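# Carry tube rack through self-closing door to desk

## Task

Move the tube rack from the counter, through the door that swings shut by itself, onto the desk. It is done only when the rack stands upright on the desk with each tube seated all the way down in a hole, the door is closed, the grippers have released the rack and the robots have backed away. Either robot or both may be used. It fails if the rack or any tube touches the floor, or if a robot tips over or ends up leaning.

## Robot and tools

Robots: r1 and r2 are identical Hello Robot Stretch 3 units. Each has a two-wheel differential base with a passive rear omni wheel, so it cannot drive sideways. A lift rides up a mast, and a telescoping arm sticks out to the robot's RIGHT. To move the gripper forward you drive the base. The footprint is 0.33 m long and 0.34 m wide. Turns pivot about a point 0.05 m behind the front edge. With the arm retracted and the wrist folded, the turning sweep has radius 0.28 m; an unfolded level wrist reaches past it.

Frames: every reading is given in that robot's own frames. Base frame: origin on the floor between the drive wheels, x forward, y left, z up. hand_pose is in the base frame, at the fingertip meeting point; with all wrist joints at 0 its x axis is up, y points back toward the mast, z toward the rear. The odometry frame is the base frame where the scene began. Only images, lidar_m, wrist_depth_mm and head_depth_mm reveal where one robot is relative to the other.

execute_actions: arguments are "actions", a list holding one action or nothing (empty just reports state and images), and optional "cameras" (names such as r1_head_camera, r1_nav_camera, r1_wrist_camera, r2_head_camera, r2_nav_camera, r2_wrist_camera, or "all"; null or omitted means all, [] means none). The action is an object keyed "r1" and/or "r2"; each robot entry may hold "base", "joints" and "contact_limits". All listed motions start at once.
- base: exactly one of {"translate_m": d}, a relative straight drive in metres from where the base last reported itself, forward positive, -1 to 1; or {"rotate_rad": d}, a relative spin in place in radians, counter-clockwise (left) positive, -3.2 to 3.2.
- joints: absolute targets, per joint name: lift_m 0 to 1.1 (arm height); arm_m 0 to 0.52 (extension); wrist_yaw_rad -1.345 to 4.42 (0 along the arm, positive toward the front, 3.0 folded over the base); wrist_pitch_rad -1.57 to 0.451 (0 level, negative tips down); wrist_roll_rad -2.911 to 2.911 (0 fingers level side by side); gripper_m -0.089 to 0.179 (bigger is wider; real fingertip gap is about 0.007 m less when almost shut, 0.025 m less when fully open, zero below 0.007); head_pan_rad -3.953 to 1.73 (0 ahead, positive left, -1.57 along the arm); head_tilt_rad -1.53 to 0.419 (negative down). Done tolerances: 0.004 for lift, arm, gripper; 0.02 for yaw, roll, head; 0.05 for pitch.
- contact_limits: {"arm_m": effort %, 1 to 100}; the arm motion halts with contact_stop at about that effort (negative when retracting) and holds no harder until the next action. Too low stops immediately.
Any unknown key or out-of-range number rejects the call and nothing moves. Anything you omit may still be driving toward an earlier target. If a result reports a stop, the remaining calls in that reply are skipped. One action runs at most 15 s.

wait: {"seconds": 0 to 10}; commands nothing, returns state and images.
zoom_image: {"camera": name, "region": [x0, y0, x1, y1]} in pixels of that camera's latest full image, origin top-left, at most 504 by 504.
finished_scene: {"scene": current scene number}; irreversible, call only when the goal holds stably. Replying without any tool call ends everything.

Result lines: base_status and joint_status tell how each motion ended: done (for the base this only means wheels turned, slipping included), off_target (stopped short, maybe still pushing), contact_stop, time_out, torque_fault (these three drop the target; the part holds where it stopped unless slack or switched off). After contact_stop the lift or arm goes slack until commanded again; a slack lift can sag under load or keep pressing. on_its_own lists uncommanded parts; its "held at" is the held target, not the position. joint_positions, motor_effort (% of max, positive toward larger values; bracket is the peak, noisy, with a fixed per-motor bias), base_odometry (wheel-based, heading -3.142 to 3.142, left positive), turned_by_wheels and turned_by_imu (since last result), base_tilt in degrees (forward/right positive, a few degrees of fixed bias). lidar_m: 12 distances in metres from the base origin, 30-degree sectors, first straight ahead then counter-clockwise (4th left, 7th behind, 10th right), "-" nothing; plane 0.17 m high, range 0.15 to 12, blind to clear objects and its own body, sees the other robot, mast blocks parts of sector 5. wrist_depth_mm and head_depth_mm: 7x7 median depths from top left (45-1000 mm and 280-4000 mm). The pictures line orders the images. Camera calibration lines give K, distortion and T_world_to_cam relative to the carrying robot's base frame, with small errors.

Speed: the base reaches 0.30 m/s and 1.9 rad/s only with lift_m under 0.30, arm_m under 0.03 and wrist_yaw_rad above 2.54; otherwise 0.10 m/s and 0.63 rad/s.

Gripper: close below the object's width to grip; to let go, open at least 0.02 past the touching value. Readings do not confirm a grasp; overly hard squeezes get weakened by a stall guard, so resend a different value to regrip.

Avoid: folding or unfolding the wrist unless lift_m is 0.32-0.95, pitch -0.4 and roll near 0 (once folded, lift may go to 0.25); yaw below -0.4 without pitch -0.5 or lower. Arm pushes against rigid things with the gripper above about 0.45 m, repeated pushes, driving while holding something fixed, or snagging furniture (worst backing up) can tip a robot; reverse in small steps, free the gripper, lower lift to about 0.2. The base, wrist and head never stop on contact; sustained wrist strain cuts its servo for 10 s. Robots pressing on each other is a failure: stop as soon as bases touch. Robots' travel differs by up to 2.5 cm per metre, which strains a shared load. Never let the rack or tubes drop or reach the floor; occasional disturbances may nudge loose items.

Each tool is called after "Emit:" as name(argument=value, ...) on one line, values as JSON.

## Session

Emit:
execute_actions(actions=[])

Scene clock: 0.00 s.
r1.base_odometry: x=+0.000 y=+0.000 heading=+0.000 (m, m, rad; r1's odometry frame)
r1.turned_by_wheels: +0.000 (rad since the last result)
r1.turned_by_imu: +0.000 (rad since the last result)
r1.base_tilt: forward=+0.4 right=+0.9 (deg)
r1.lidar_m: 0.94 0.97 0.71 0.68 0.70 0.94 1.07 1.11 1.49 2.80 1.37 0.98
r1.head_depth_mm: 909 909 910 913 907 909 904 / 910 905 905 902 906 906 900 / 904 900 904 901 899 906 900 / 906 901 902 903 896 897 898 / 898 898 899 898 896 892 894 / 897 895 895 894 891 893 892 / 893 897 892 886 890 885 889
r1.base_status: not commanded
r1.joint_positions: lift_m=+0.464 arm_m=+0.001 wrist_yaw_rad=+2.797 wrist_pitch_rad=-0.392 wrist_roll_rad=-0.014 gripper_m=+0.037 head_pan_rad=-0.007 head_tilt_rad=+0.005
r1.joint_status: not commanded
r1.motor_effort: left_wheel=+0 right_wheel=+0 lift_m=+29 arm_m=+0 wrist_yaw_rad=+0 wrist_pitch_rad=+5 wrist_roll_rad=+1 gripper_m=+1 head_pan_rad=+0 head_tilt_rad=+1 (%)
r1.hand_pose: x=+0.0556 y=+0.0687 z=+0.4827 quat_wxyz=(+0.255, +0.702, +0.019, +0.665) (m; r1's base frame)
r1.wrist_depth_mm: 574 609 674 742 835 921 846 / - 671 707 795 906 - 845 / - 713 783 862 - - 887 / - 786 869 976 - 996 910 / 760 853 862 858 872 829 808 / 749 - 729 709 679 711 703 / 635 620 626 643 630 618 604
r2.base_odometry: x=+0.000 y=+0.000 heading=+0.000 (m, m, rad; r2's odometry frame)
r2.turned_by_wheels: +0.000 (rad since the last result)
r2.turned_by_imu: +0.000 (rad since the last result)
r2.base_tilt: forward=-1.1 right=-1.2 (deg)
r2.lidar_m: 2.28 1.08 0.80 0.77 0.81 0.89 0.86 0.90 1.25 1.85 1.93 2.36
r2.head_depth_mm: 1847 2676 2812 2866 2220 2178 2216 / 1907 2696 2798 2794 2201 2210 2243 / 1907 2808 2837 2842 2217 2230 2243 / 1902 2856 2853 2861 2225 2220 2231 / 1884 2835 2837 2878 2263 2230 2215 / 1893 2718 2846 2867 2804 2787 2238 / 1900 2202 2175 2157 2141 2144 2039
r2.base_status: not commanded
r2.joint_positions: lift_m=+0.398 arm_m=-0.001 wrist_yaw_rad=+3.081 wrist_pitch_rad=-0.576 wrist_roll_rad=-0.016 gripper_m=+0.037 head_pan_rad=-0.006 head_tilt_rad=-0.005
r2.joint_status: not commanded
r2.motor_effort: left_wheel=+1 right_wheel=+0 lift_m=+29 arm_m=+0 wrist_yaw_rad=+1 wrist_pitch_rad=+7 wrist_roll_rad=-1 gripper_m=+0 head_pan_rad=-1 head_tilt_rad=+1 (%)
r2.hand_pose: x=-0.0090 y=+0.0576 z=+0.3769 quat_wxyz=(+0.220, +0.678, +0.182, +0.677) (m; r2's base frame)
r2.wrist_depth_mm: 734 741 745 754 779 763 757 / 798 831 - 836 845 882 887 / 862 879 - 902 905 896 891 / 759 754 748 755 747 724 728 / 644 642 647 633 652 628 614 / 555 562 - - 545 542 534 / 505 507 - - 482 482 474
pictures: r1_head_camera (sideways: a quarter turn clockwise sets it upright), r1_nav_camera (sideways: a quarter turn counterclockwise sets it upright), r1_wrist_camera, r2_head_camera (sideways: a quarter turn clockwise sets it upright), r2_nav_camera (sideways: a quarter turn counterclockwise sets it upright), r2_wrist_camera
Images, in order (width x height): r1_head_camera 896x504, r1_nav_camera 672x504, r1_wrist_camera 644x364, r2_head_camera 896x504, r2_nav_camera 672x504, r2_wrist_camera 644x364.

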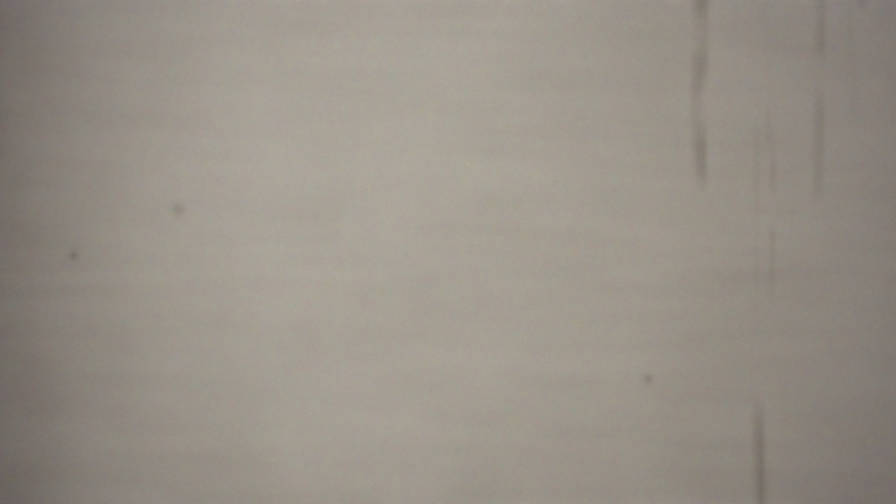

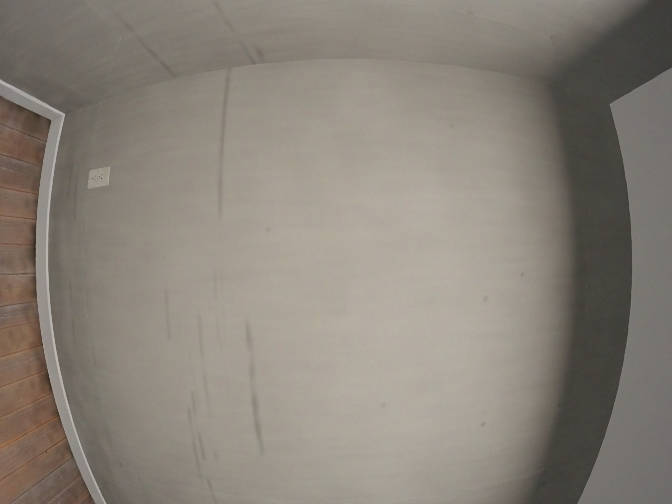

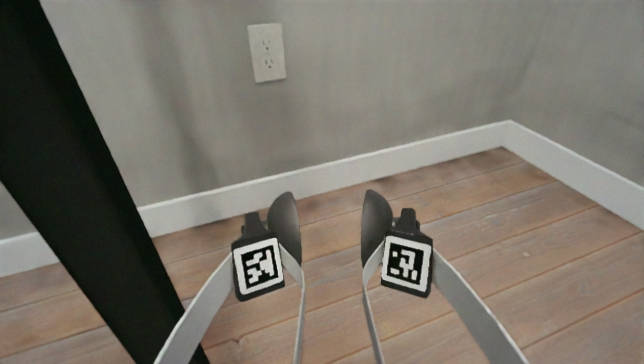

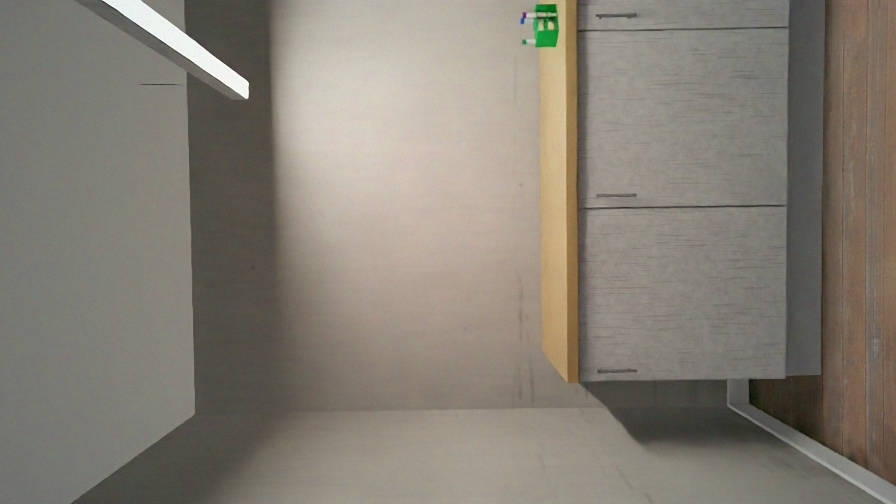

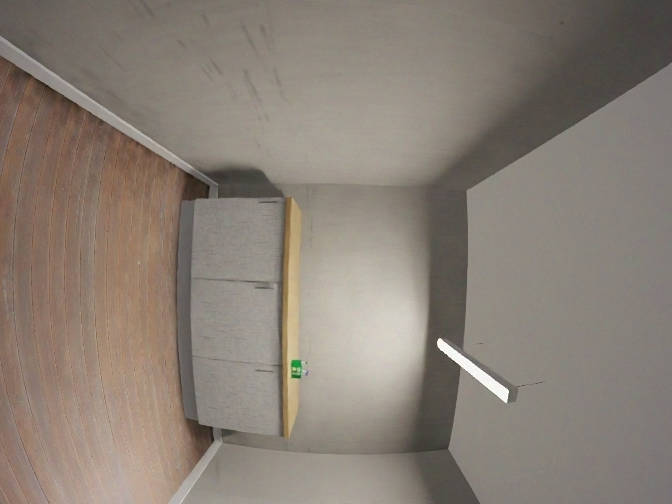

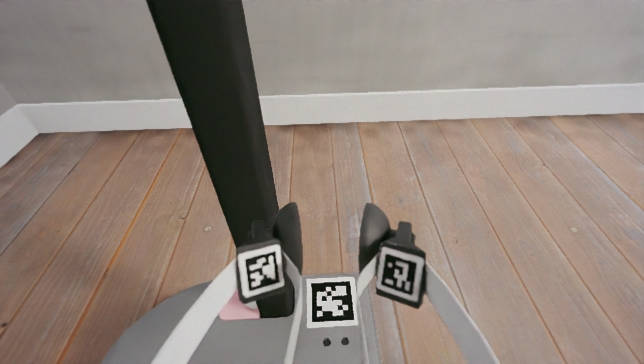

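Emit:
execute_actions(actions=[{"r1":{"joints":{"head_pan_rad":-1.8,"head_tilt_rad":-0.4}},"r2":{"joints":{"head_pan_rad":-1.6,"head_tilt_rad":-0.4}}}], cameras=["r1_head_camera","r1_nav_camera","r2_head_camera","r2_nav_camera"])

Emit:
execute_actions(actions=[{"r1":{"joints":{"head_pan_rad":-3.1,"head_tilt_rad":-0.4}},"r2":{"joints":{"head_pan_rad":-3.0,"head_tilt_rad":-0.4}}}], cameras=["r1_head_camera","r1_nav_camera","r2_head_camera","r2_nav_camera"])

Scene clock: 14.33 s.
r1.base_odometry: x=+0.000 y=+0.000 heading=+0.000 (m, m, rad; r1's odometry frame)
r1.turned_by_wheels: +0.000 (rad since the last result)
r1.turned_by_imu: +0.001 (rad since the last result)
r1.base_tilt: forward=+0.4 right=+0.9 (deg)
r1.lidar_m: 0.94 0.97 0.71 0.68 0.70 0.94 1.07 1.11 1.49 2.80 1.37 0.98
r1.head_depth_mm: 2003 2061 2102 2145 2169 1800 1440 / 2299 2346 2482 2602 2324 1790 1438 / 2743 2940 3229 3088 2350 1777 1438 / 2823 2953 3150 3277 2362 1777 1443 / 2650 2841 3071 3238 2318 1776 1435 / 2641 2796 3051 3123 2302 1760 1445 / 2610 2761 2843 2969 2319 1772 1433
r1.base_status: not commanded
r1.joint_positions: lift_m=+0.464 arm_m=+0.001 wrist_yaw_rad=+2.797 wrist_pitch_rad=-0.392 wrist_roll_rad=-0.014 gripper_m=+0.037 head_pan_rad=-1.793 head_tilt_rad=-0.395
r1.joint_status: all done
r1.motor_effort: left_wheel=+0(0) right_wheel=+0(0) lift_m=+29(29) arm_m=+0(0) wrist_yaw_rad=+1(0) wrist_pitch_rad=+6(6) wrist_roll_rad=+1(1) gripper_m=+0(1) head_pan_rad=-3(30) head_tilt_rad=-4(29) (%)
r1.hand_pose: x=+0.0556 y=+0.0687 z=+0.4827 quat_wxyz=(+0.255, +0.702, +0.019, +0.665) (m; r1's base frame)
r1.wrist_depth_mm: 575 607 658 730 826 922 826 / - 648 727 800 929 983 873 / - 711 771 886 - - 900 / - 792 849 940 - - 899 / 760 818 862 853 845 826 821 / 747 - 728 720 688 711 704 / 649 619 622 625 626 614 609
r2.base_odometry: x=+0.000 y=+0.000 heading=+0.000 (m, m, rad; r2's odometry frame)
r2.turned_by_wheels: +0.000 (rad since the last result)
r2.turned_by_imu: -0.001 (rad since the last result)
r2.base_tilt: forward=-1.1 right=-1.2 (deg)
r2.lidar_m: 2.28 1.08 0.80 0.78 0.81 0.89 0.86 0.90 1.25 1.84 1.93 2.35
r2.head_depth_mm: 1570 1662 1808 1976 2092 1740 1402 / 1567 1687 1808 1956 2106 1722 1407 / 1569 1666 1793 1929 2123 1723 1409 / 1576 1671 1795 1959 2082 1751 1404 / 1571 1682 1814 1945 2083 1737 1400 / 1575 1689 1806 1955 2058 1754 1409 / 1566 1680 1826 1945 2093 1760 1426
r2.base_status: not commanded
r2.joint_positions: lift_m=+0.398 arm_m=-0.001 wrist_yaw_rad=+3.081 wrist_pitch_rad=-0.576 wrist_roll_rad=-0.016 gripper_m=+0.037 head_pan_rad=-1.593 head_tilt_rad=-0.395
r2.joint_status: all done
r2.motor_effort: left_wheel=+1(0) right_wheel=+0(0) lift_m=+29(29) arm_m=+0(0) wrist_yaw_rad=+0(1) wrist_pitch_rad=+6(7) wrist_roll_rad=-1(0) gripper_m=+0(0) head_pan_rad=-2(33) head_tilt_rad=-2(18) (%)
r2.hand_pose: x=-0.0090 y=+0.0576 z=+0.3769 quat_wxyz=(+0.220, +0.678, +0.182, +0.677) (m; r2's base frame)
r2.wrist_depth_mm: 733 739 749 755 763 768 782 / 838 844 - 855 844 859 867 / 905 883 - 907 889 881 859 / 774 775 781 755 726 722 730 / 661 644 638 636 657 612 617 / 567 567 - - 541 535 545 / 502 507 - - 488 475 477
pictures: r1_head_camera (sideways: a quarter turn clockwise sets it upright), r1_nav_camera (sideways: a quarter turn counterclockwise sets it upright), r2_head_camera (sideways: a quarter turn clockwise sets it upright), r2_nav_camera (sideways: a quarter turn counterclockwise sets it upright)
camera_calibration (this result's frames):
r1_head_camera: T_world_to_cam=[[0.0803633, 0.391805, -0.916532, 1.2132], [0.973455, -0.228544, -0.0123451, 0.00956416], [-0.214305, -0.891211, -0.399772, 0.478756], [0, 0, 0, 1]] pos_world=[-0.00420774, -0.0464817, 1.30345]
r1_nav_camera: T_world_to_cam=[[-0.112664, -0.37208, 0.921338, -1.15154], [-0.980464, 0.192093, -0.0423183, 0.10898], [-0.161237, -0.908106, -0.386453, 0.459729], [0, 0, 0, 1]] pos_world=[0.051239, -0.031916, 1.24323]
r2_head_camera: T_world_to_cam=[[0.0386997, 0.382942, -0.922961, 1.22385], [0.999223, -0.00798859, 0.0385828, -0.0544008], [0.00740183, -0.923738, -0.382954, 0.459539], [0, 0, 0, 1]] pos_world=[0.00359462, -0.044603, 1.30765]
r2_nav_camera: T_world_to_cam=[[0.0128975, -0.393782, 0.919113, -1.16123], [-0.999907, -0.00108188, 0.0135678, 0.0413718], [-0.00434837, -0.919203, -0.39376, 0.471187], [0, 0, 0, 1]] pos_world=[0.0583939, -0.0241124, 1.25228]
Images, in order (width x height): r1_head_camera 896x504, r1_nav_camera 672x504, r2_head_camera 896x504, r2_nav_camera 672x504.

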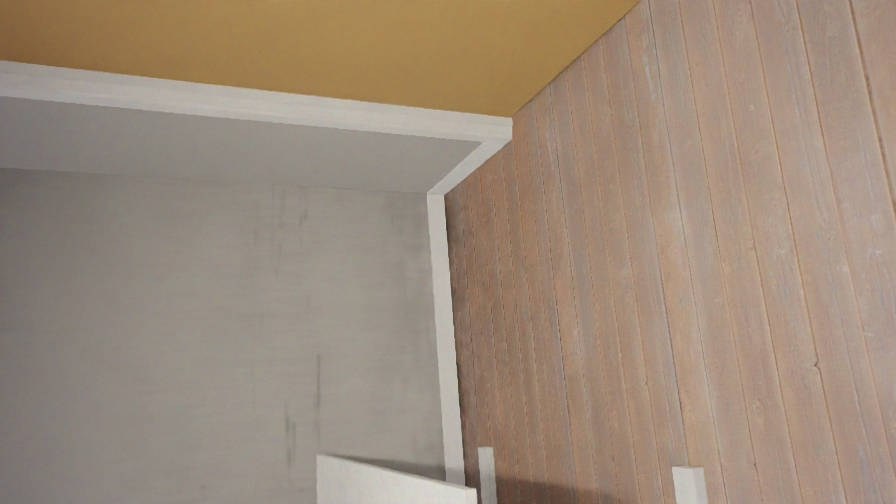

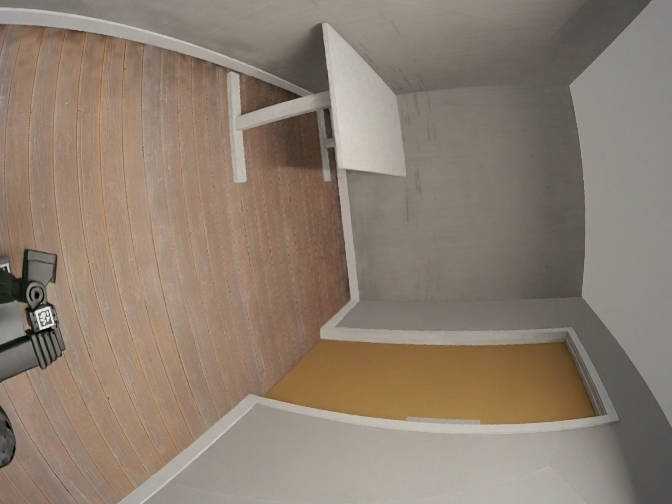

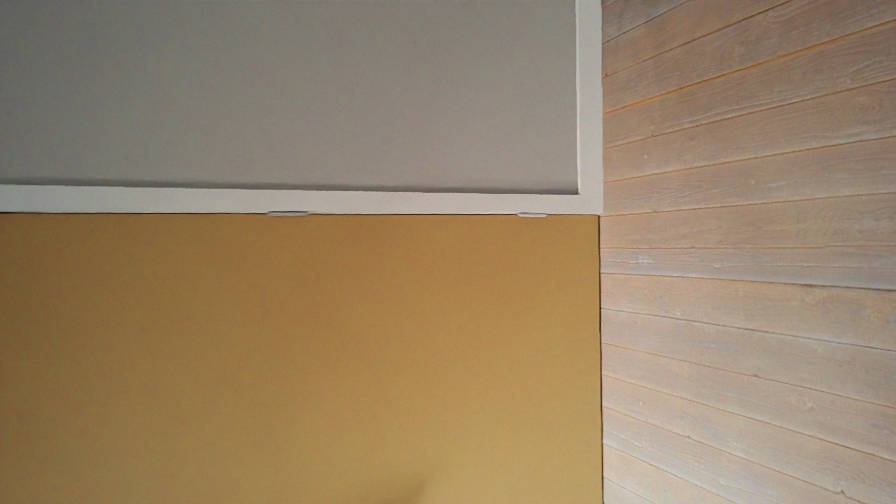

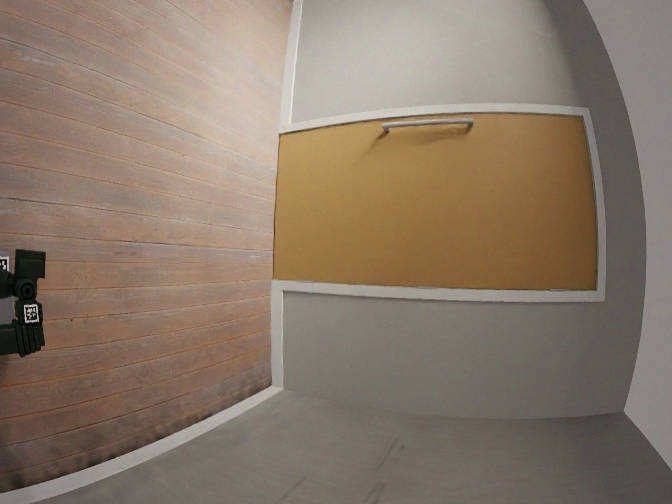

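Scene clock: 15.60 s.
r1.base_odometry: x=+0.000 y=+0.000 heading=+0.000 (m, m, rad; r1's odometry frame)
r1.turned_by_wheels: +0.000 (rad since the last result)
r1.turned_by_imu: +0.000 (rad since the last result)
r1.base_tilt: forward=+0.4 right=+0.9 (deg)
r1.lidar_m: 0.94 0.97 0.71 0.68 0.70 0.94 1.07 1.11 1.49 2.80 1.36 0.98
r1.head_depth_mm: 905 967 1031 1111 1209 1325 1414 / 906 962 1026 1117 1209 1331 1401 / 910 970 1036 1125 1220 1329 1403 / 908 968 1039 1124 1220 1336 1412 / 913 977 1049 1128 1228 1347 1416 / 919 978 1056 1135 1234 1351 1431 / 920 977 1049 1136 1237 1351 1429
r1.base_status: not commanded
r1.joint_positions: lift_m=+0.464 arm_m=+0.001 wrist_yaw_rad=+2.797 wrist_pitch_rad=-0.392 wrist_roll_rad=-0.014 gripper_m=+0.037 head_pan_rad=-3.093 head_tilt_rad=-0.395
r1.joint_status: all done
r1.motor_effort: left_wheel=+0(0) right_wheel=+0(0) lift_m=+29(29) arm_m=+0(0) wrist_yaw_rad=+0(0) wrist_pitch_rad=+6(6) wrist_roll_rad=+1(1) gripper_m=+1(0) head_pan_rad=-1(29) head_tilt_rad=-4(4) (%)
r1.hand_pose: x=+0.0556 y=+0.0687 z=+0.4827 quat_wxyz=(+0.255, +0.702, +0.019, +0.665) (m; r1's base frame)
r1.wrist_depth_mm: 573 605 673 728 815 917 824 / - 667 736 803 927 998 843 / - 719 779 903 - - 867 / - 784 870 959 994 - 920 / 744 824 861 848 851 852 817 / 733 - 720 718 678 721 695 / 633 630 636 620 609 625 610
r2.base_odometry: x=+0.000 y=+0.000 heading=+0.000 (m, m, rad; r2's odometry frame)
r2.turned_by_wheels: +0.000 (rad since the last result)
r2.turned_by_imu: +0.000 (rad since the last result)
r2.base_tilt: forward=-1.1 right=-1.2 (deg)
r2.lidar_m: 2.28 1.08 0.80 0.77 0.81 0.89 0.86 0.90 1.25 1.84 1.93 2.35
r2.head_depth_mm: 690 732 786 845 903 1011 1101 / 700 746 801 864 921 1028 1126 / 711 758 815 881 948 1057 1170 / 725 769 835 901 989 1079 1200 / 736 785 847 916 1011 1116 1250 / 746 803 864 942 1037 1147 1267 / 763 818 881 961 1060 1176 1305
r2.base_status: not commanded
r2.joint_positions: lift_m=+0.398 arm_m=-0.001 wrist_yaw_rad=+3.081 wrist_pitch_rad=-0.576 wrist_roll_rad=-0.016 gripper_m=+0.037 head_pan_rad=-2.993 head_tilt_rad=-0.395
r2.joint_status: all done
r2.motor_effort: left_wheel=+0(0) right_wheel=+0(0) lift_m=+29(29) arm_m=+0(1) wrist_yaw_rad=+0(0) wrist_pitch_rad=+6(7) wrist_roll_rad=-1(0) gripper_m=+0(0) head_pan_rad=-3(36) head_tilt_rad=-2(1) (%)
r2.hand_pose: x=-0.0090 y=+0.0576 z=+0.3769 quat_wxyz=(+0.220, +0.678, +0.182, +0.677) (m; r2's base frame)
r2.wrist_depth_mm: 751 732 749 742 766 773 770 / 829 858 - 827 854 847 864 / 874 888 - 878 882 886 868 / 783 763 742 737 739 741 710 / 654 647 624 646 650 620 616 / 568 567 - - 554 541 532 / 495 513 - - 486 481 487
pictures: r1_head_camera (sideways: a quarter turn clockwise sets it upright), r1_nav_camera (sideways: a quarter turn counterclockwise sets it upright), r2_head_camera (sideways: a quarter turn clockwise sets it upright), r2_nav_camera (sideways: a quarter turn counterclockwise sets it upright)
camera_calibration (this result's frames):
r1_head_camera: T_world_to_cam=[[0.399125, 0.0273778, -0.916488, 1.2112], [0.0401844, -0.999116, -0.012346, 0.0152584], [-0.916015, -0.0319009, -0.399873, 0.483168], [0, 0, 0, 1]] pos_world=[-0.0414453, -0.00250169, 1.30345]
r1_nav_camera: T_world_to_cam=[[-0.388759, 0.00902272, 0.921295, -1.1498], [-0.0771758, 0.996119, -0.0423214, 0.103474], [-0.918101, -0.0875546, -0.386554, 0.464478], [0, 0, 0, 1]] pos_world=[-0.0125718, -0.0520312, 1.24323]
r2_head_camera: T_world_to_cam=[[0.384089, 0.026973, -0.922902, 1.22166], [0.161959, -0.986043, 0.038585, -0.0492963], [-0.90898, -0.164292, -0.383097, 0.465316], [0, 0, 0, 1]] pos_world=[-0.0382807, -0.00511233, 1.30764]
r2_nav_camera: T_world_to_cam=[[-0.386002, -0.0796619, 0.919052, -1.15872], [-0.171022, 0.985174, 0.0135642, 0.0363202], [-0.906507, -0.151942, -0.393903, 0.476876], [0, 0, 0, 1]] pos_world=[-0.00876556, -0.0556302, 1.25227]
Images, in order (width x height): r1_head_camera 896x504, r1_nav_camera 672x504, r2_head_camera 896x504, r2_nav_camera 672x504.

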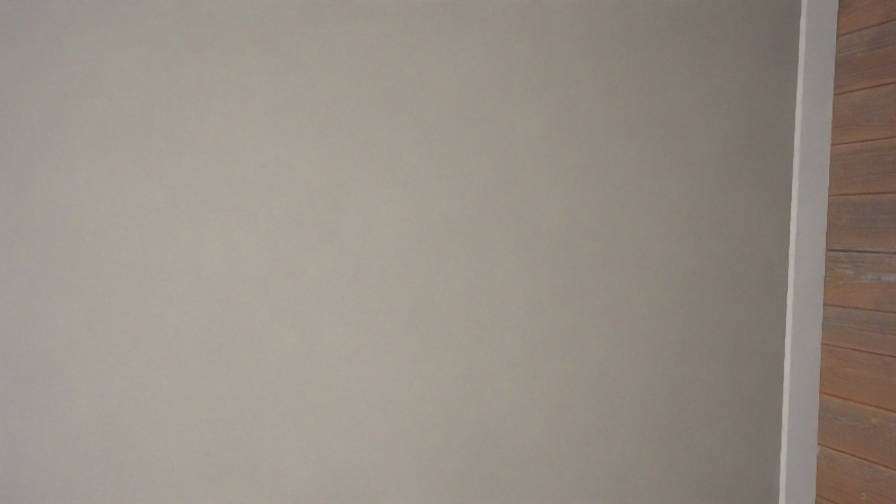

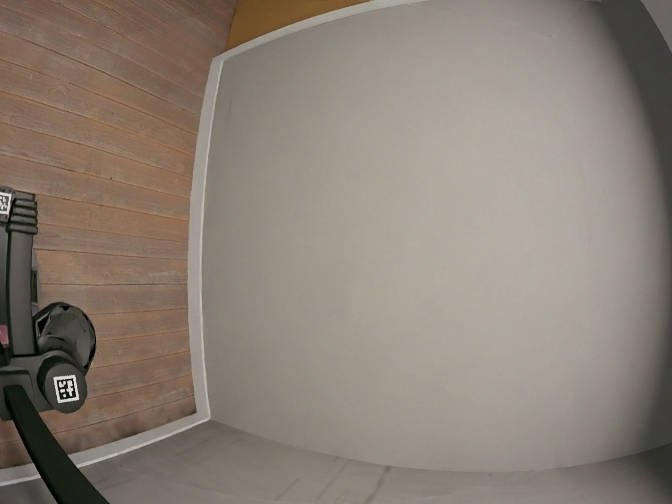

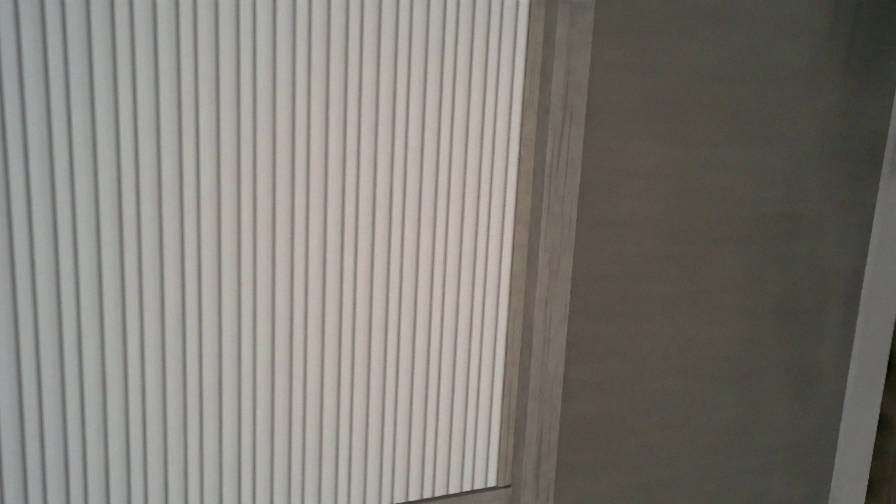

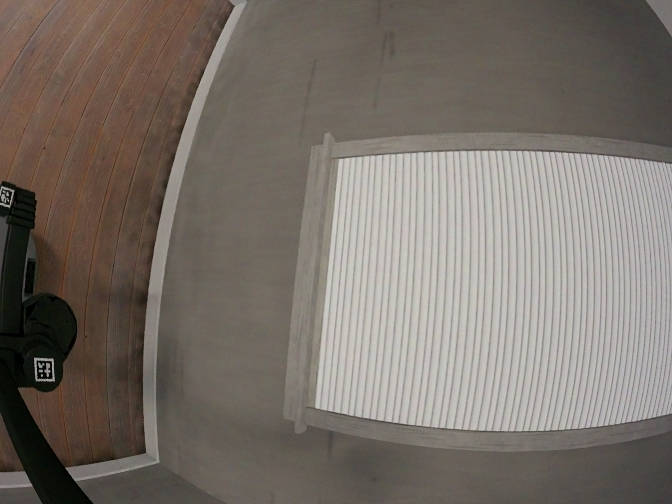

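Emit:
execute_actions(actions=[{"r1":{"base":{"rotate_rad":-1.865},"joints":{"lift_m":0.27,"wrist_yaw_rad":3.0,"head_pan_rad":-0.5,"head_tilt_rad":-0.6}},"r2":{"base":{"rotate_rad":-0.452},"joints":{"lift_m":0.27,"wrist_pitch_rad":-0.4,"wrist_yaw_rad":3.0,"head_pan_rad":0.1,"head_tilt_rad":-0.3}}}], cameras=[])

Emit:
execute_actions(actions=[{"r1":{"base":{"translate_m":1.0}},"r2":{"base":{"translate_m":1.0}}}], cameras=["r1_head_camera","r1_nav_camera","r2_head_camera"])

Scene clock: 46.10 s.
r1.base_odometry: x=+0.000 y=+0.000 heading=-1.865 (m, m, rad; r1's odometry frame)
r1.turned_by_wheels: -1.865 (rad since the last result)
r1.turned_by_imu: -1.888 (rad since the last result)
r1.base_tilt: forward=+0.5 right=+0.9 (deg)
r1.lidar_m: 2.06 1.60 1.14 0.94 0.94 0.82 0.68 0.68 0.76 1.08 1.07 1.20
r1.head_depth_mm: 987 1061 1151 1247 1386 1447 1265 / 1058 1140 1246 1370 1522 1493 1267 / 1139 1241 1370 1516 1669 1491 1260 / 1242 1360 1510 1700 1776 1472 1260 / 1355 1491 1683 1931 1797 1492 1258 / 1603 1795 2041 2194 1798 1475 1253 / 1785 2022 2336 2303 1791 1472 1252
r1.base_status: done
r1.joint_positions: lift_m=+0.271 arm_m=+0.001 wrist_yaw_rad=+2.997 wrist_pitch_rad=-0.392 wrist_roll_rad=-0.014 gripper_m=+0.037 head_pan_rad=-0.507 head_tilt_rad=-0.593
r1.joint_status: all done
r1.motor_effort: left_wheel=+2(10) right_wheel=-2(8) lift_m=+14(24) arm_m=+0(1) wrist_yaw_rad=+3(2) wrist_pitch_rad=+6(6) wrist_roll_rad=+1(1) gripper_m=+1(0) head_pan_rad=+2(32) head_tilt_rad=-3(22) (%)
r1.hand_pose: x=+0.0116 y=+0.0796 z=+0.2890 quat_wxyz=(+0.187, +0.697, +0.089, +0.687) (m; r1's base frame)
r1.wrist_depth_mm: 733 - 920 - - - - / 810 - 991 - - - - / 832 863 899 890 845 865 834 / 712 709 705 679 694 674 653 / 581 579 - 558 569 557 546 / 498 506 - - 463 468 462 / - - - - 411 406 407
r2.base_odometry: x=+0.000 y=+0.000 heading=-0.452 (m, m, rad; r2's odometry frame)
r2.turned_by_wheels: -0.452 (rad since the last result)
r2.turned_by_imu: -0.449 (rad since the last result)
r2.base_tilt: forward=-1.1 right=-1.2 (deg)
r2.lidar_m: 2.32 2.28 1.02 0.79 0.78 0.83 0.88 0.86 0.92 1.35 1.84 1.97
r2.head_depth_mm: 2688 2745 2843 2918 2631 1892 1500 / 2854 3012 3179 3332 2629 1913 1519 / 2699 2910 3031 2542 2683 1934 1507 / 2647 2802 2836 2479 2510 1905 1509 / 2571 2727 2824 2360 2470 1937 1521 / 2507 2623 2719 2279 2428 1936 1505 / 2416 2541 2645 2223 2337 1933 1529
r2.base_status: done
r2.joint_positions: lift_m=+0.270 arm_m=-0.001 wrist_yaw_rad=+3.002 wrist_pitch_rad=-0.422 wrist_roll_rad=-0.016 gripper_m=+0.037 head_pan_rad=+0.093 head_tilt_rad=-0.310
r2.joint_status: all done
r2.motor_effort: left_wheel=+4(11) right_wheel=-2(6) lift_m=+20(25) arm_m=+0(0) wrist_yaw_rad=-2(4) wrist_pitch_rad=+13(12) wrist_roll_rad=+0(1) gripper_m=+0(0) head_pan_rad=+3(37) head_tilt_rad=+3(11) (%)
r2.hand_pose: x=+0.0099 y=+0.0779 z=+0.2821 quat_wxyz=(+0.196, +0.694, +0.101, +0.685) (m; r2's base frame)
r2.wrist_depth_mm: 582 - 729 871 - - - / 602 - 798 923 - - - / 656 702 868 949 903 915 899 / 663 733 710 709 692 697 704 / 588 578 - 576 591 568 566 / 488 493 - - 471 472 471 / 427 - - - 406 404 407
pictures: none
No camera images: the call's "cameras" was empty. Leave "cameras" out to get every camera's image.

Scene clock: 51.13 s.
r1.base_odometry: x=-0.290 y=-0.957 heading=-1.865 (m, m, rad; r1's odometry frame)
r1.turned_by_wheels: +0.000 (rad since the last result)
r1.turned_by_imu: +0.003 (rad since the last result)
r1.base_tilt: forward=+0.3 right=+0.8 (deg)
r1.lidar_m: 1.49 1.98 1.00 1.03 1.26 1.41 1.63 1.62 0.90 0.75 0.75 0.92
r1.head_depth_mm: 744 801 845 854 941 1055 1178 / 801 867 944 1038 1145 1199 1242 / 863 940 1034 1143 1293 1413 1269 / 938 1031 1140 1287 1464 1483 1260 / 1028 1135 1279 1457 1658 1473 1261 / 1135 1267 1448 1682 1803 1477 1254 / 1261 1399 1540 1822 1812 1473 1257
r1.base_status: done
r1.joint_positions: lift_m=+0.271 arm_m=+0.001 wrist_yaw_rad=+2.997 wrist_pitch_rad=-0.393 wrist_roll_rad=-0.014 gripper_m=+0.037 head_pan_rad=-0.507 head_tilt_rad=-0.593
r1.joint_status: not commanded
r1.motor_effort: left_wheel=+2(10) right_wheel=-3(6) lift_m=+14(14) arm_m=+0(0) wrist_yaw_rad=+3(3) wrist_pitch_rad=+6(6) wrist_roll_rad=+1(1) gripper_m=+0(0) head_pan_rad=+2(3) head_tilt_rad=-4(5) (%)
r1.hand_pose: x=+0.0114 y=+0.0796 z=+0.2890 quat_wxyz=(+0.187, +0.697, +0.089, +0.687) (m; r1's base frame)
r1.wrist_depth_mm: - - - - - - - / - - - - - - - / 928 905 906 874 867 838 864 / 719 718 701 692 683 656 656 / 581 582 - 566 572 558 543 / 498 505 - - 461 472 470 / - - - - 418 409 406
r2.base_odometry: x=+0.900 y=-0.437 heading=-0.452 (m, m, rad; r2's odometry frame)
r2.turned_by_wheels: +0.000 (rad since the last result)
r2.turned_by_imu: +0.009 (rad since the last result)
r2.base_tilt: forward=-1.1 right=-1.2 (deg)
r2.lidar_m: 1.38 1.36 1.46 1.22 1.20 1.28 1.80 1.78 1.86 1.45 1.42 1.53
r2.head_depth_mm: 1999 2080 2195 2293 2317 1919 1504 / 1938 2046 2183 1589 1706 1835 1519 / 1860 1980 2088 1536 1601 1728 1509 / 1805 1905 2016 1478 1547 1647 1515 / 1735 1850 1936 1448 1474 1570 1510 / 1694 1781 1891 1389 1426 1511 1533 / 1657 1727 1830 1335 1383 1460 1518
r2.base_status: done
r2.joint_positions: lift_m=+0.270 arm_m=-0.001 wrist_yaw_rad=+3.001 wrist_pitch_rad=-0.422 wrist_roll_rad=-0.016 gripper_m=+0.037 head_pan_rad=+0.093 head_tilt_rad=-0.309
r2.joint_status: not commanded
r2.motor_effort: left_wheel=+3(17) right_wheel=-2(4) lift_m=+20(20) arm_m=+0(0) wrist_yaw_rad=-1(2) wrist_pitch_rad=+12(13) wrist_roll_rad=+0(1) gripper_m=+0(0) head_pan_rad=+3(4) head_tilt_rad=+2(3) (%)
r2.hand_pose: x=+0.0101 y=+0.0780 z=+0.2822 quat_wxyz=(+0.196, +0.694, +0.101, +0.685) (m; r2's base frame)
r2.wrist_depth_mm: 847 - - - - - - / 913 - - - - - - / 911 950 946 928 908 915 873 / 738 724 724 703 706 693 708 / 590 583 - 582 590 555 560 / 483 503 - - 473 473 471 / 429 - - - 406 409 411
pictures: r1_head_camera (sideways: a quarter turn clockwise sets it upright), r1_nav_camera (sideways: a quarter turn counterclockwise sets it upright), r2_head_camera (sideways: a quarter turn clockwise sets it upright)
camera_calibration (this result's frames):
r1_head_camera: T_world_to_cam=[[-0.504535, 0.271185, -0.819697, 1.09048], [0.490703, 0.871218, -0.0138042, 0.0144052], [0.710391, -0.409193, -0.572631, 0.698033], [0, 0, 0, 1]] pos_world=[0.0472396, -0.0226422, 1.29378]
r1_nav_camera: T_world_to_cam=[[0.47756, -0.297214, 0.826801, -1.03184], [-0.467751, -0.882604, -0.0471009, 0.112068], [0.743737, -0.364243, -0.560519, 0.680701], [0, 0, 0, 1]] pos_world=[0.0389214, 0.0401759, 1.23995]
r2_head_camera: T_world_to_cam=[[-0.304597, 0.00198651, -0.952479, 1.26448], [-0.109979, 0.993236, 0.0372421, -0.0458934], [0.946111, 0.116096, -0.302318, 0.348873], [0, 0, 0, 1]] pos_world=[0.0500354, 0.00256813, 1.31157]
Images, in order (width x height): r1_head_camera 896x504, r1_nav_camera 672x504, r2_head_camera 896x504.

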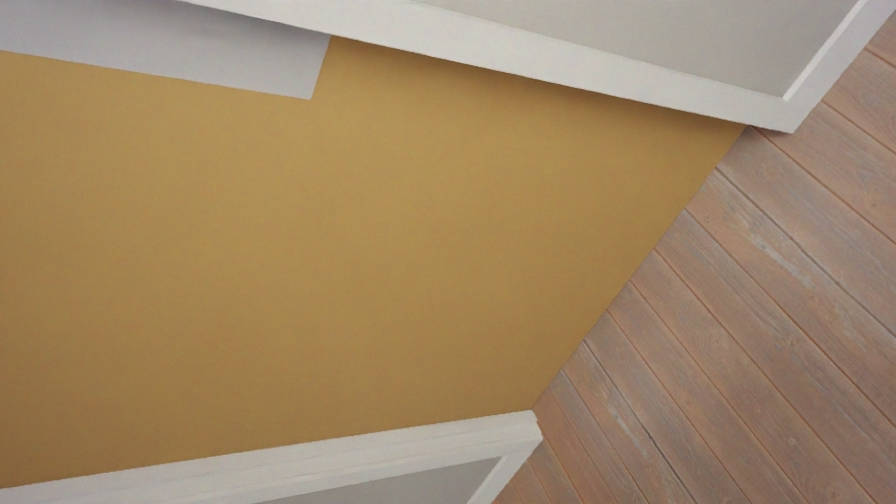

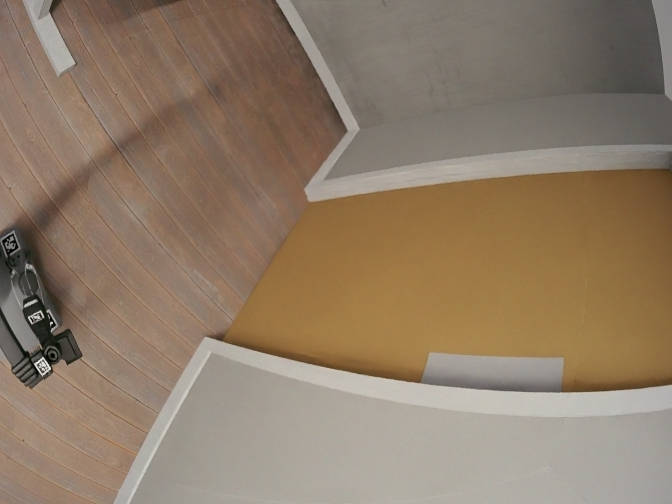

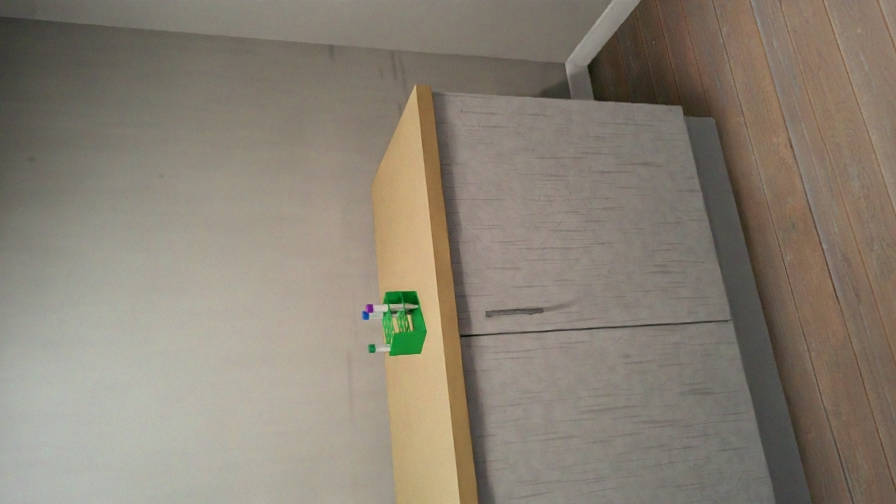

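Emit:
execute_actions(actions=[{"r1":{"base":{"translate_m":0.68}},"r2":{"base":{"translate_m":0.9}}}], cameras=[])

Emit:
execute_actions(actions=[{"r1":{"base":{"rotate_rad":-1.2},"joints":{"head_pan_rad":0,"head_tilt_rad":-0.9}},"r2":{"base":{"rotate_rad":2.02},"joints":{"head_pan_rad":-1.57,"head_tilt_rad":-0.55}}}], cameras=["r1_nav_camera","r2_head_camera"])

Scene clock: 71.40 s.
r1.base_odometry: x=-0.487 y=-1.608 heading=-1.865 (m, m, rad; r1's odometry frame)
r1.turned_by_wheels: +0.000 (rad since the last result)
r1.turned_by_imu: +0.003 (rad since the last result)
r1.base_tilt: forward=+0.4 right=+0.9 (deg)
r1.lidar_m: 0.97 1.48 1.55 1.49 1.48 1.66 2.28 1.21 0.63 0.61 0.61 0.68
r1.head_depth_mm: 540 581 628 683 754 835 943 / 579 626 683 750 836 934 1066 / 624 680 746 830 933 1061 1205 / 679 747 823 932 1060 1229 1255 / 741 815 909 1027 1175 1367 1254 / 732 810 913 1055 1264 1426 1252 / 802 907 1057 1270 1543 1467 1250
r1.base_status: done
r1.joint_positions: lift_m=+0.271 arm_m=+0.001 wrist_yaw_rad=+2.997 wrist_pitch_rad=-0.393 wrist_roll_rad=-0.014 gripper_m=+0.037 head_pan_rad=-0.507 head_tilt_rad=-0.593
r1.joint_status: not commanded
r1.motor_effort: left_wheel=+2(10) right_wheel=-2(6) lift_m=+14(14) arm_m=+0(0) wrist_yaw_rad=+3(3) wrist_pitch_rad=+6(6) wrist_roll_rad=+1(1) gripper_m=+0(0) head_pan_rad=+3(2) head_tilt_rad=-3(4) (%)
r1.hand_pose: x=+0.0114 y=+0.0796 z=+0.2890 quat_wxyz=(+0.187, +0.697, +0.089, +0.687) (m; r1's base frame)
r1.wrist_depth_mm: - - - - - - - / - - - - - - - / 945 887 909 875 860 847 836 / 705 701 703 695 680 680 665 / 593 573 - 566 581 559 550 / 491 508 - - 459 475 463 / - - - - 415 411 408
r2.base_odometry: x=+1.709 y=-0.829 heading=-0.452 (m, m, rad; r2's odometry frame)
r2.turned_by_wheels: +0.000 (rad since the last result)
r2.turned_by_imu: +0.007 (rad since the last result)
r2.base_tilt: forward=-1.2 right=-1.2 (deg)
r2.lidar_m: 0.54 0.53 0.58 0.87 1.58 1.68 2.51 2.60 1.37 1.07 1.06 0.68
r2.head_depth_mm: 1147 1228 1291 1392 844 694 758 / 1116 1183 1246 1329 802 661 722 / 1076 1132 1195 1247 807 637 684 / 1040 1096 1156 1211 807 612 658 / 1008 1060 1125 1162 814 588 628 / 980 1035 1087 1134 813 589 602 / 957 1002 1056 1099 696 591 579
r2.base_status: done
r2.joint_positions: lift_m=+0.270 arm_m=-0.001 wrist_yaw_rad=+3.001 wrist_pitch_rad=-0.421 wrist_roll_rad=-0.016 gripper_m=+0.037 head_pan_rad=+0.093 head_tilt_rad=-0.309
r2.joint_status: not commanded
r2.motor_effort: left_wheel=+2(13) right_wheel=-1(5) lift_m=+20(20) arm_m=-1(1) wrist_yaw_rad=-2(1) wrist_pitch_rad=+12(12) wrist_roll_rad=-1(0) gripper_m=+0(0) head_pan_rad=+4(4) head_tilt_rad=+3(3) (%)
r2.hand_pose: x=+0.0101 y=+0.0780 z=+0.2823 quat_wxyz=(+0.196, +0.694, +0.101, +0.685) (m; r2's base frame)
r2.wrist_depth_mm: - - - - 671 518 422 / - - - - 745 539 435 / 965 930 970 946 826 601 454 / 723 719 710 703 683 642 519 / 579 584 - 574 588 571 528 / 491 497 - - 471 478 473 / 437 - - - 412 410 402
pictures: none
No camera images: the call's "cameras" was empty. Leave "cameras" out to get every camera's image.

Scene clock: 73.97 s.
r1.base_odometry: x=-0.487 y=-1.608 heading=-3.065 (m, m, rad; r1's odometry frame)
r1.turned_by_wheels: -1.200 (rad since the last result)
r1.turned_by_imu: -1.213 (rad since the last result)
r1.base_tilt: forward=+0.4 right=+0.9 (deg)
r1.lidar_m: 0.60 0.64 0.89 1.48 1.55 1.52 1.04 1.55 2.19 1.82 0.73 0.61
r1.head_depth_mm: 518 596 707 868 1016 1226 1140 / 521 600 712 875 1140 1270 1135 / 522 604 715 885 1147 1265 1133 / 525 608 721 889 1168 1250 1128 / 528 611 728 899 1174 1253 1125 / 529 614 731 905 1187 1262 1130 / 535 618 735 916 1202 1256 1123
r1.base_status: done
r1.joint_positions: lift_m=+0.271 arm_m=+0.001 wrist_yaw_rad=+2.997 wrist_pitch_rad=-0.393 wrist_roll_rad=-0.014 gripper_m=+0.037 head_pan_rad=-0.007 head_tilt_rad=-0.889
r1.joint_status: all done
r1.motor_effort: left_wheel=+2(10) right_wheel=-2(7) lift_m=+15(15) arm_m=+0(0) wrist_yaw_rad=+3(3) wrist_pitch_rad=+6(6) wrist_roll_rad=+1(1) gripper_m=+0(1) head_pan_rad=+2(25) head_tilt_rad=-5(30) (%)
r1.hand_pose: x=+0.0114 y=+0.0796 z=+0.2890 quat_wxyz=(+0.187, +0.697, +0.089, +0.687) (m; r1's base frame)
r1.wrist_depth_mm: - - - - - 823 671 / - - - - - 875 680 / 915 906 876 873 859 848 710 / 721 712 700 693 678 665 644 / 591 582 - 555 572 556 543 / 495 511 - - 458 472 471 / - - - - 418 410 414
r2.base_odometry: x=+1.709 y=-0.829 heading=+1.568 (m, m, rad; r2's odometry frame)
r2.turned_by_wheels: +2.020 (rad since the last result)
r2.turned_by_imu: +1.996 (rad since the last result)
r2.base_tilt: forward=-1.1 right=-1.2 (deg)
r2.lidar_m: 1.56 1.64 2.31 2.60 1.46 1.09 1.06 1.10 0.55 0.54 0.56 0.80
r2.head_depth_mm: 952 1041 1086 738 622 730 856 / 964 1050 1094 739 624 736 866 / 966 1052 1100 730 628 746 877 / 968 1061 1113 704 649 752 887 / 975 1058 1118 721 657 763 899 / 979 1063 1131 752 662 768 910 / 979 1074 1125 755 668 775 920
r2.base_status: done
r2.joint_positions: lift_m=+0.270 arm_m=-0.001 wrist_yaw_rad=+3.001 wrist_pitch_rad=-0.421 wrist_roll_rad=-0.016 gripper_m=+0.037 head_pan_rad=-1.563 head_tilt_rad=-0.544
r2.joint_status: all done
r2.motor_effort: left_wheel=-3(13) right_wheel=+3(12) lift_m=+20(20) arm_m=+0(1) wrist_yaw_rad=-1(1) wrist_pitch_rad=+12(12) wrist_roll_rad=+0(1) gripper_m=+0(0) head_pan_rad=-3(33) head_tilt_rad=-2(16) (%)
r2.hand_pose: x=+0.0101 y=+0.0780 z=+0.2823 quat_wxyz=(+0.196, +0.694, +0.101, +0.685) (m; r2's base frame)
r2.wrist_depth_mm: - - - - - - - / - - - - - - - / 967 950 960 958 933 921 913 / 734 710 707 716 700 699 688 / 577 584 - 562 587 556 559 / 487 507 - - 470 470 475 / 437 - - - 409 404 403
pictures: r1_nav_camera (sideways: a quarter turn counterclockwise sets it upright), r2_head_camera (sideways: a quarter turn clockwise sets it upright)
camera_calibration (this result's frames):
r1_nav_camera: T_world_to_cam=[[0.778258, -0.0334518, 0.627053, -0.77334], [-0.00202955, -0.998709, -0.0507598, 0.113971], [0.627941, 0.0382316, -0.777321, 0.9634], [0, 0, 0, 1]] pos_world=[-0.00286994, 0.0511221, 1.23958]
r2_head_camera: T_world_to_cam=[[0.0262569, 0.516447, -0.855916, 1.13647], [0.999064, 0.0158745, 0.0402267, -0.0565323], [0.0343622, -0.856172, -0.515547, 0.63191], [0, 0, 0, 1]] pos_world=[0.00492553, -0.0450036, 1.30077]
Images, in order (width x height): r1_nav_camera 672x504, r2_head_camera 896x504.

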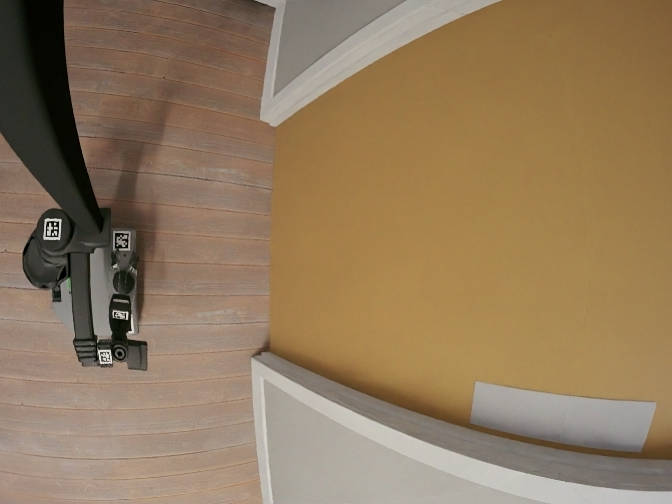

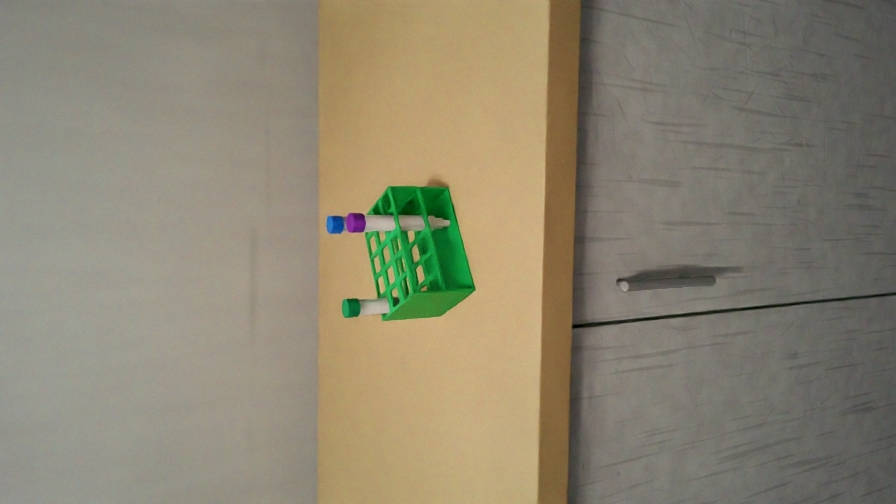

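Emit:
zoom_image(camera="r2_head_camera", region=[310,170,490,330])

Region (310, 170, 490, 330) of r2_head_camera's 896x504 image, scaled by 2.800, with more detail than that image has.

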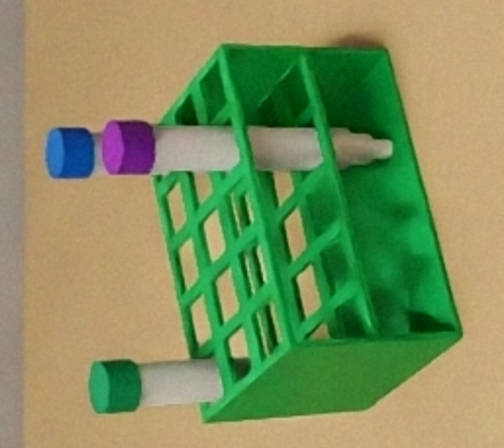

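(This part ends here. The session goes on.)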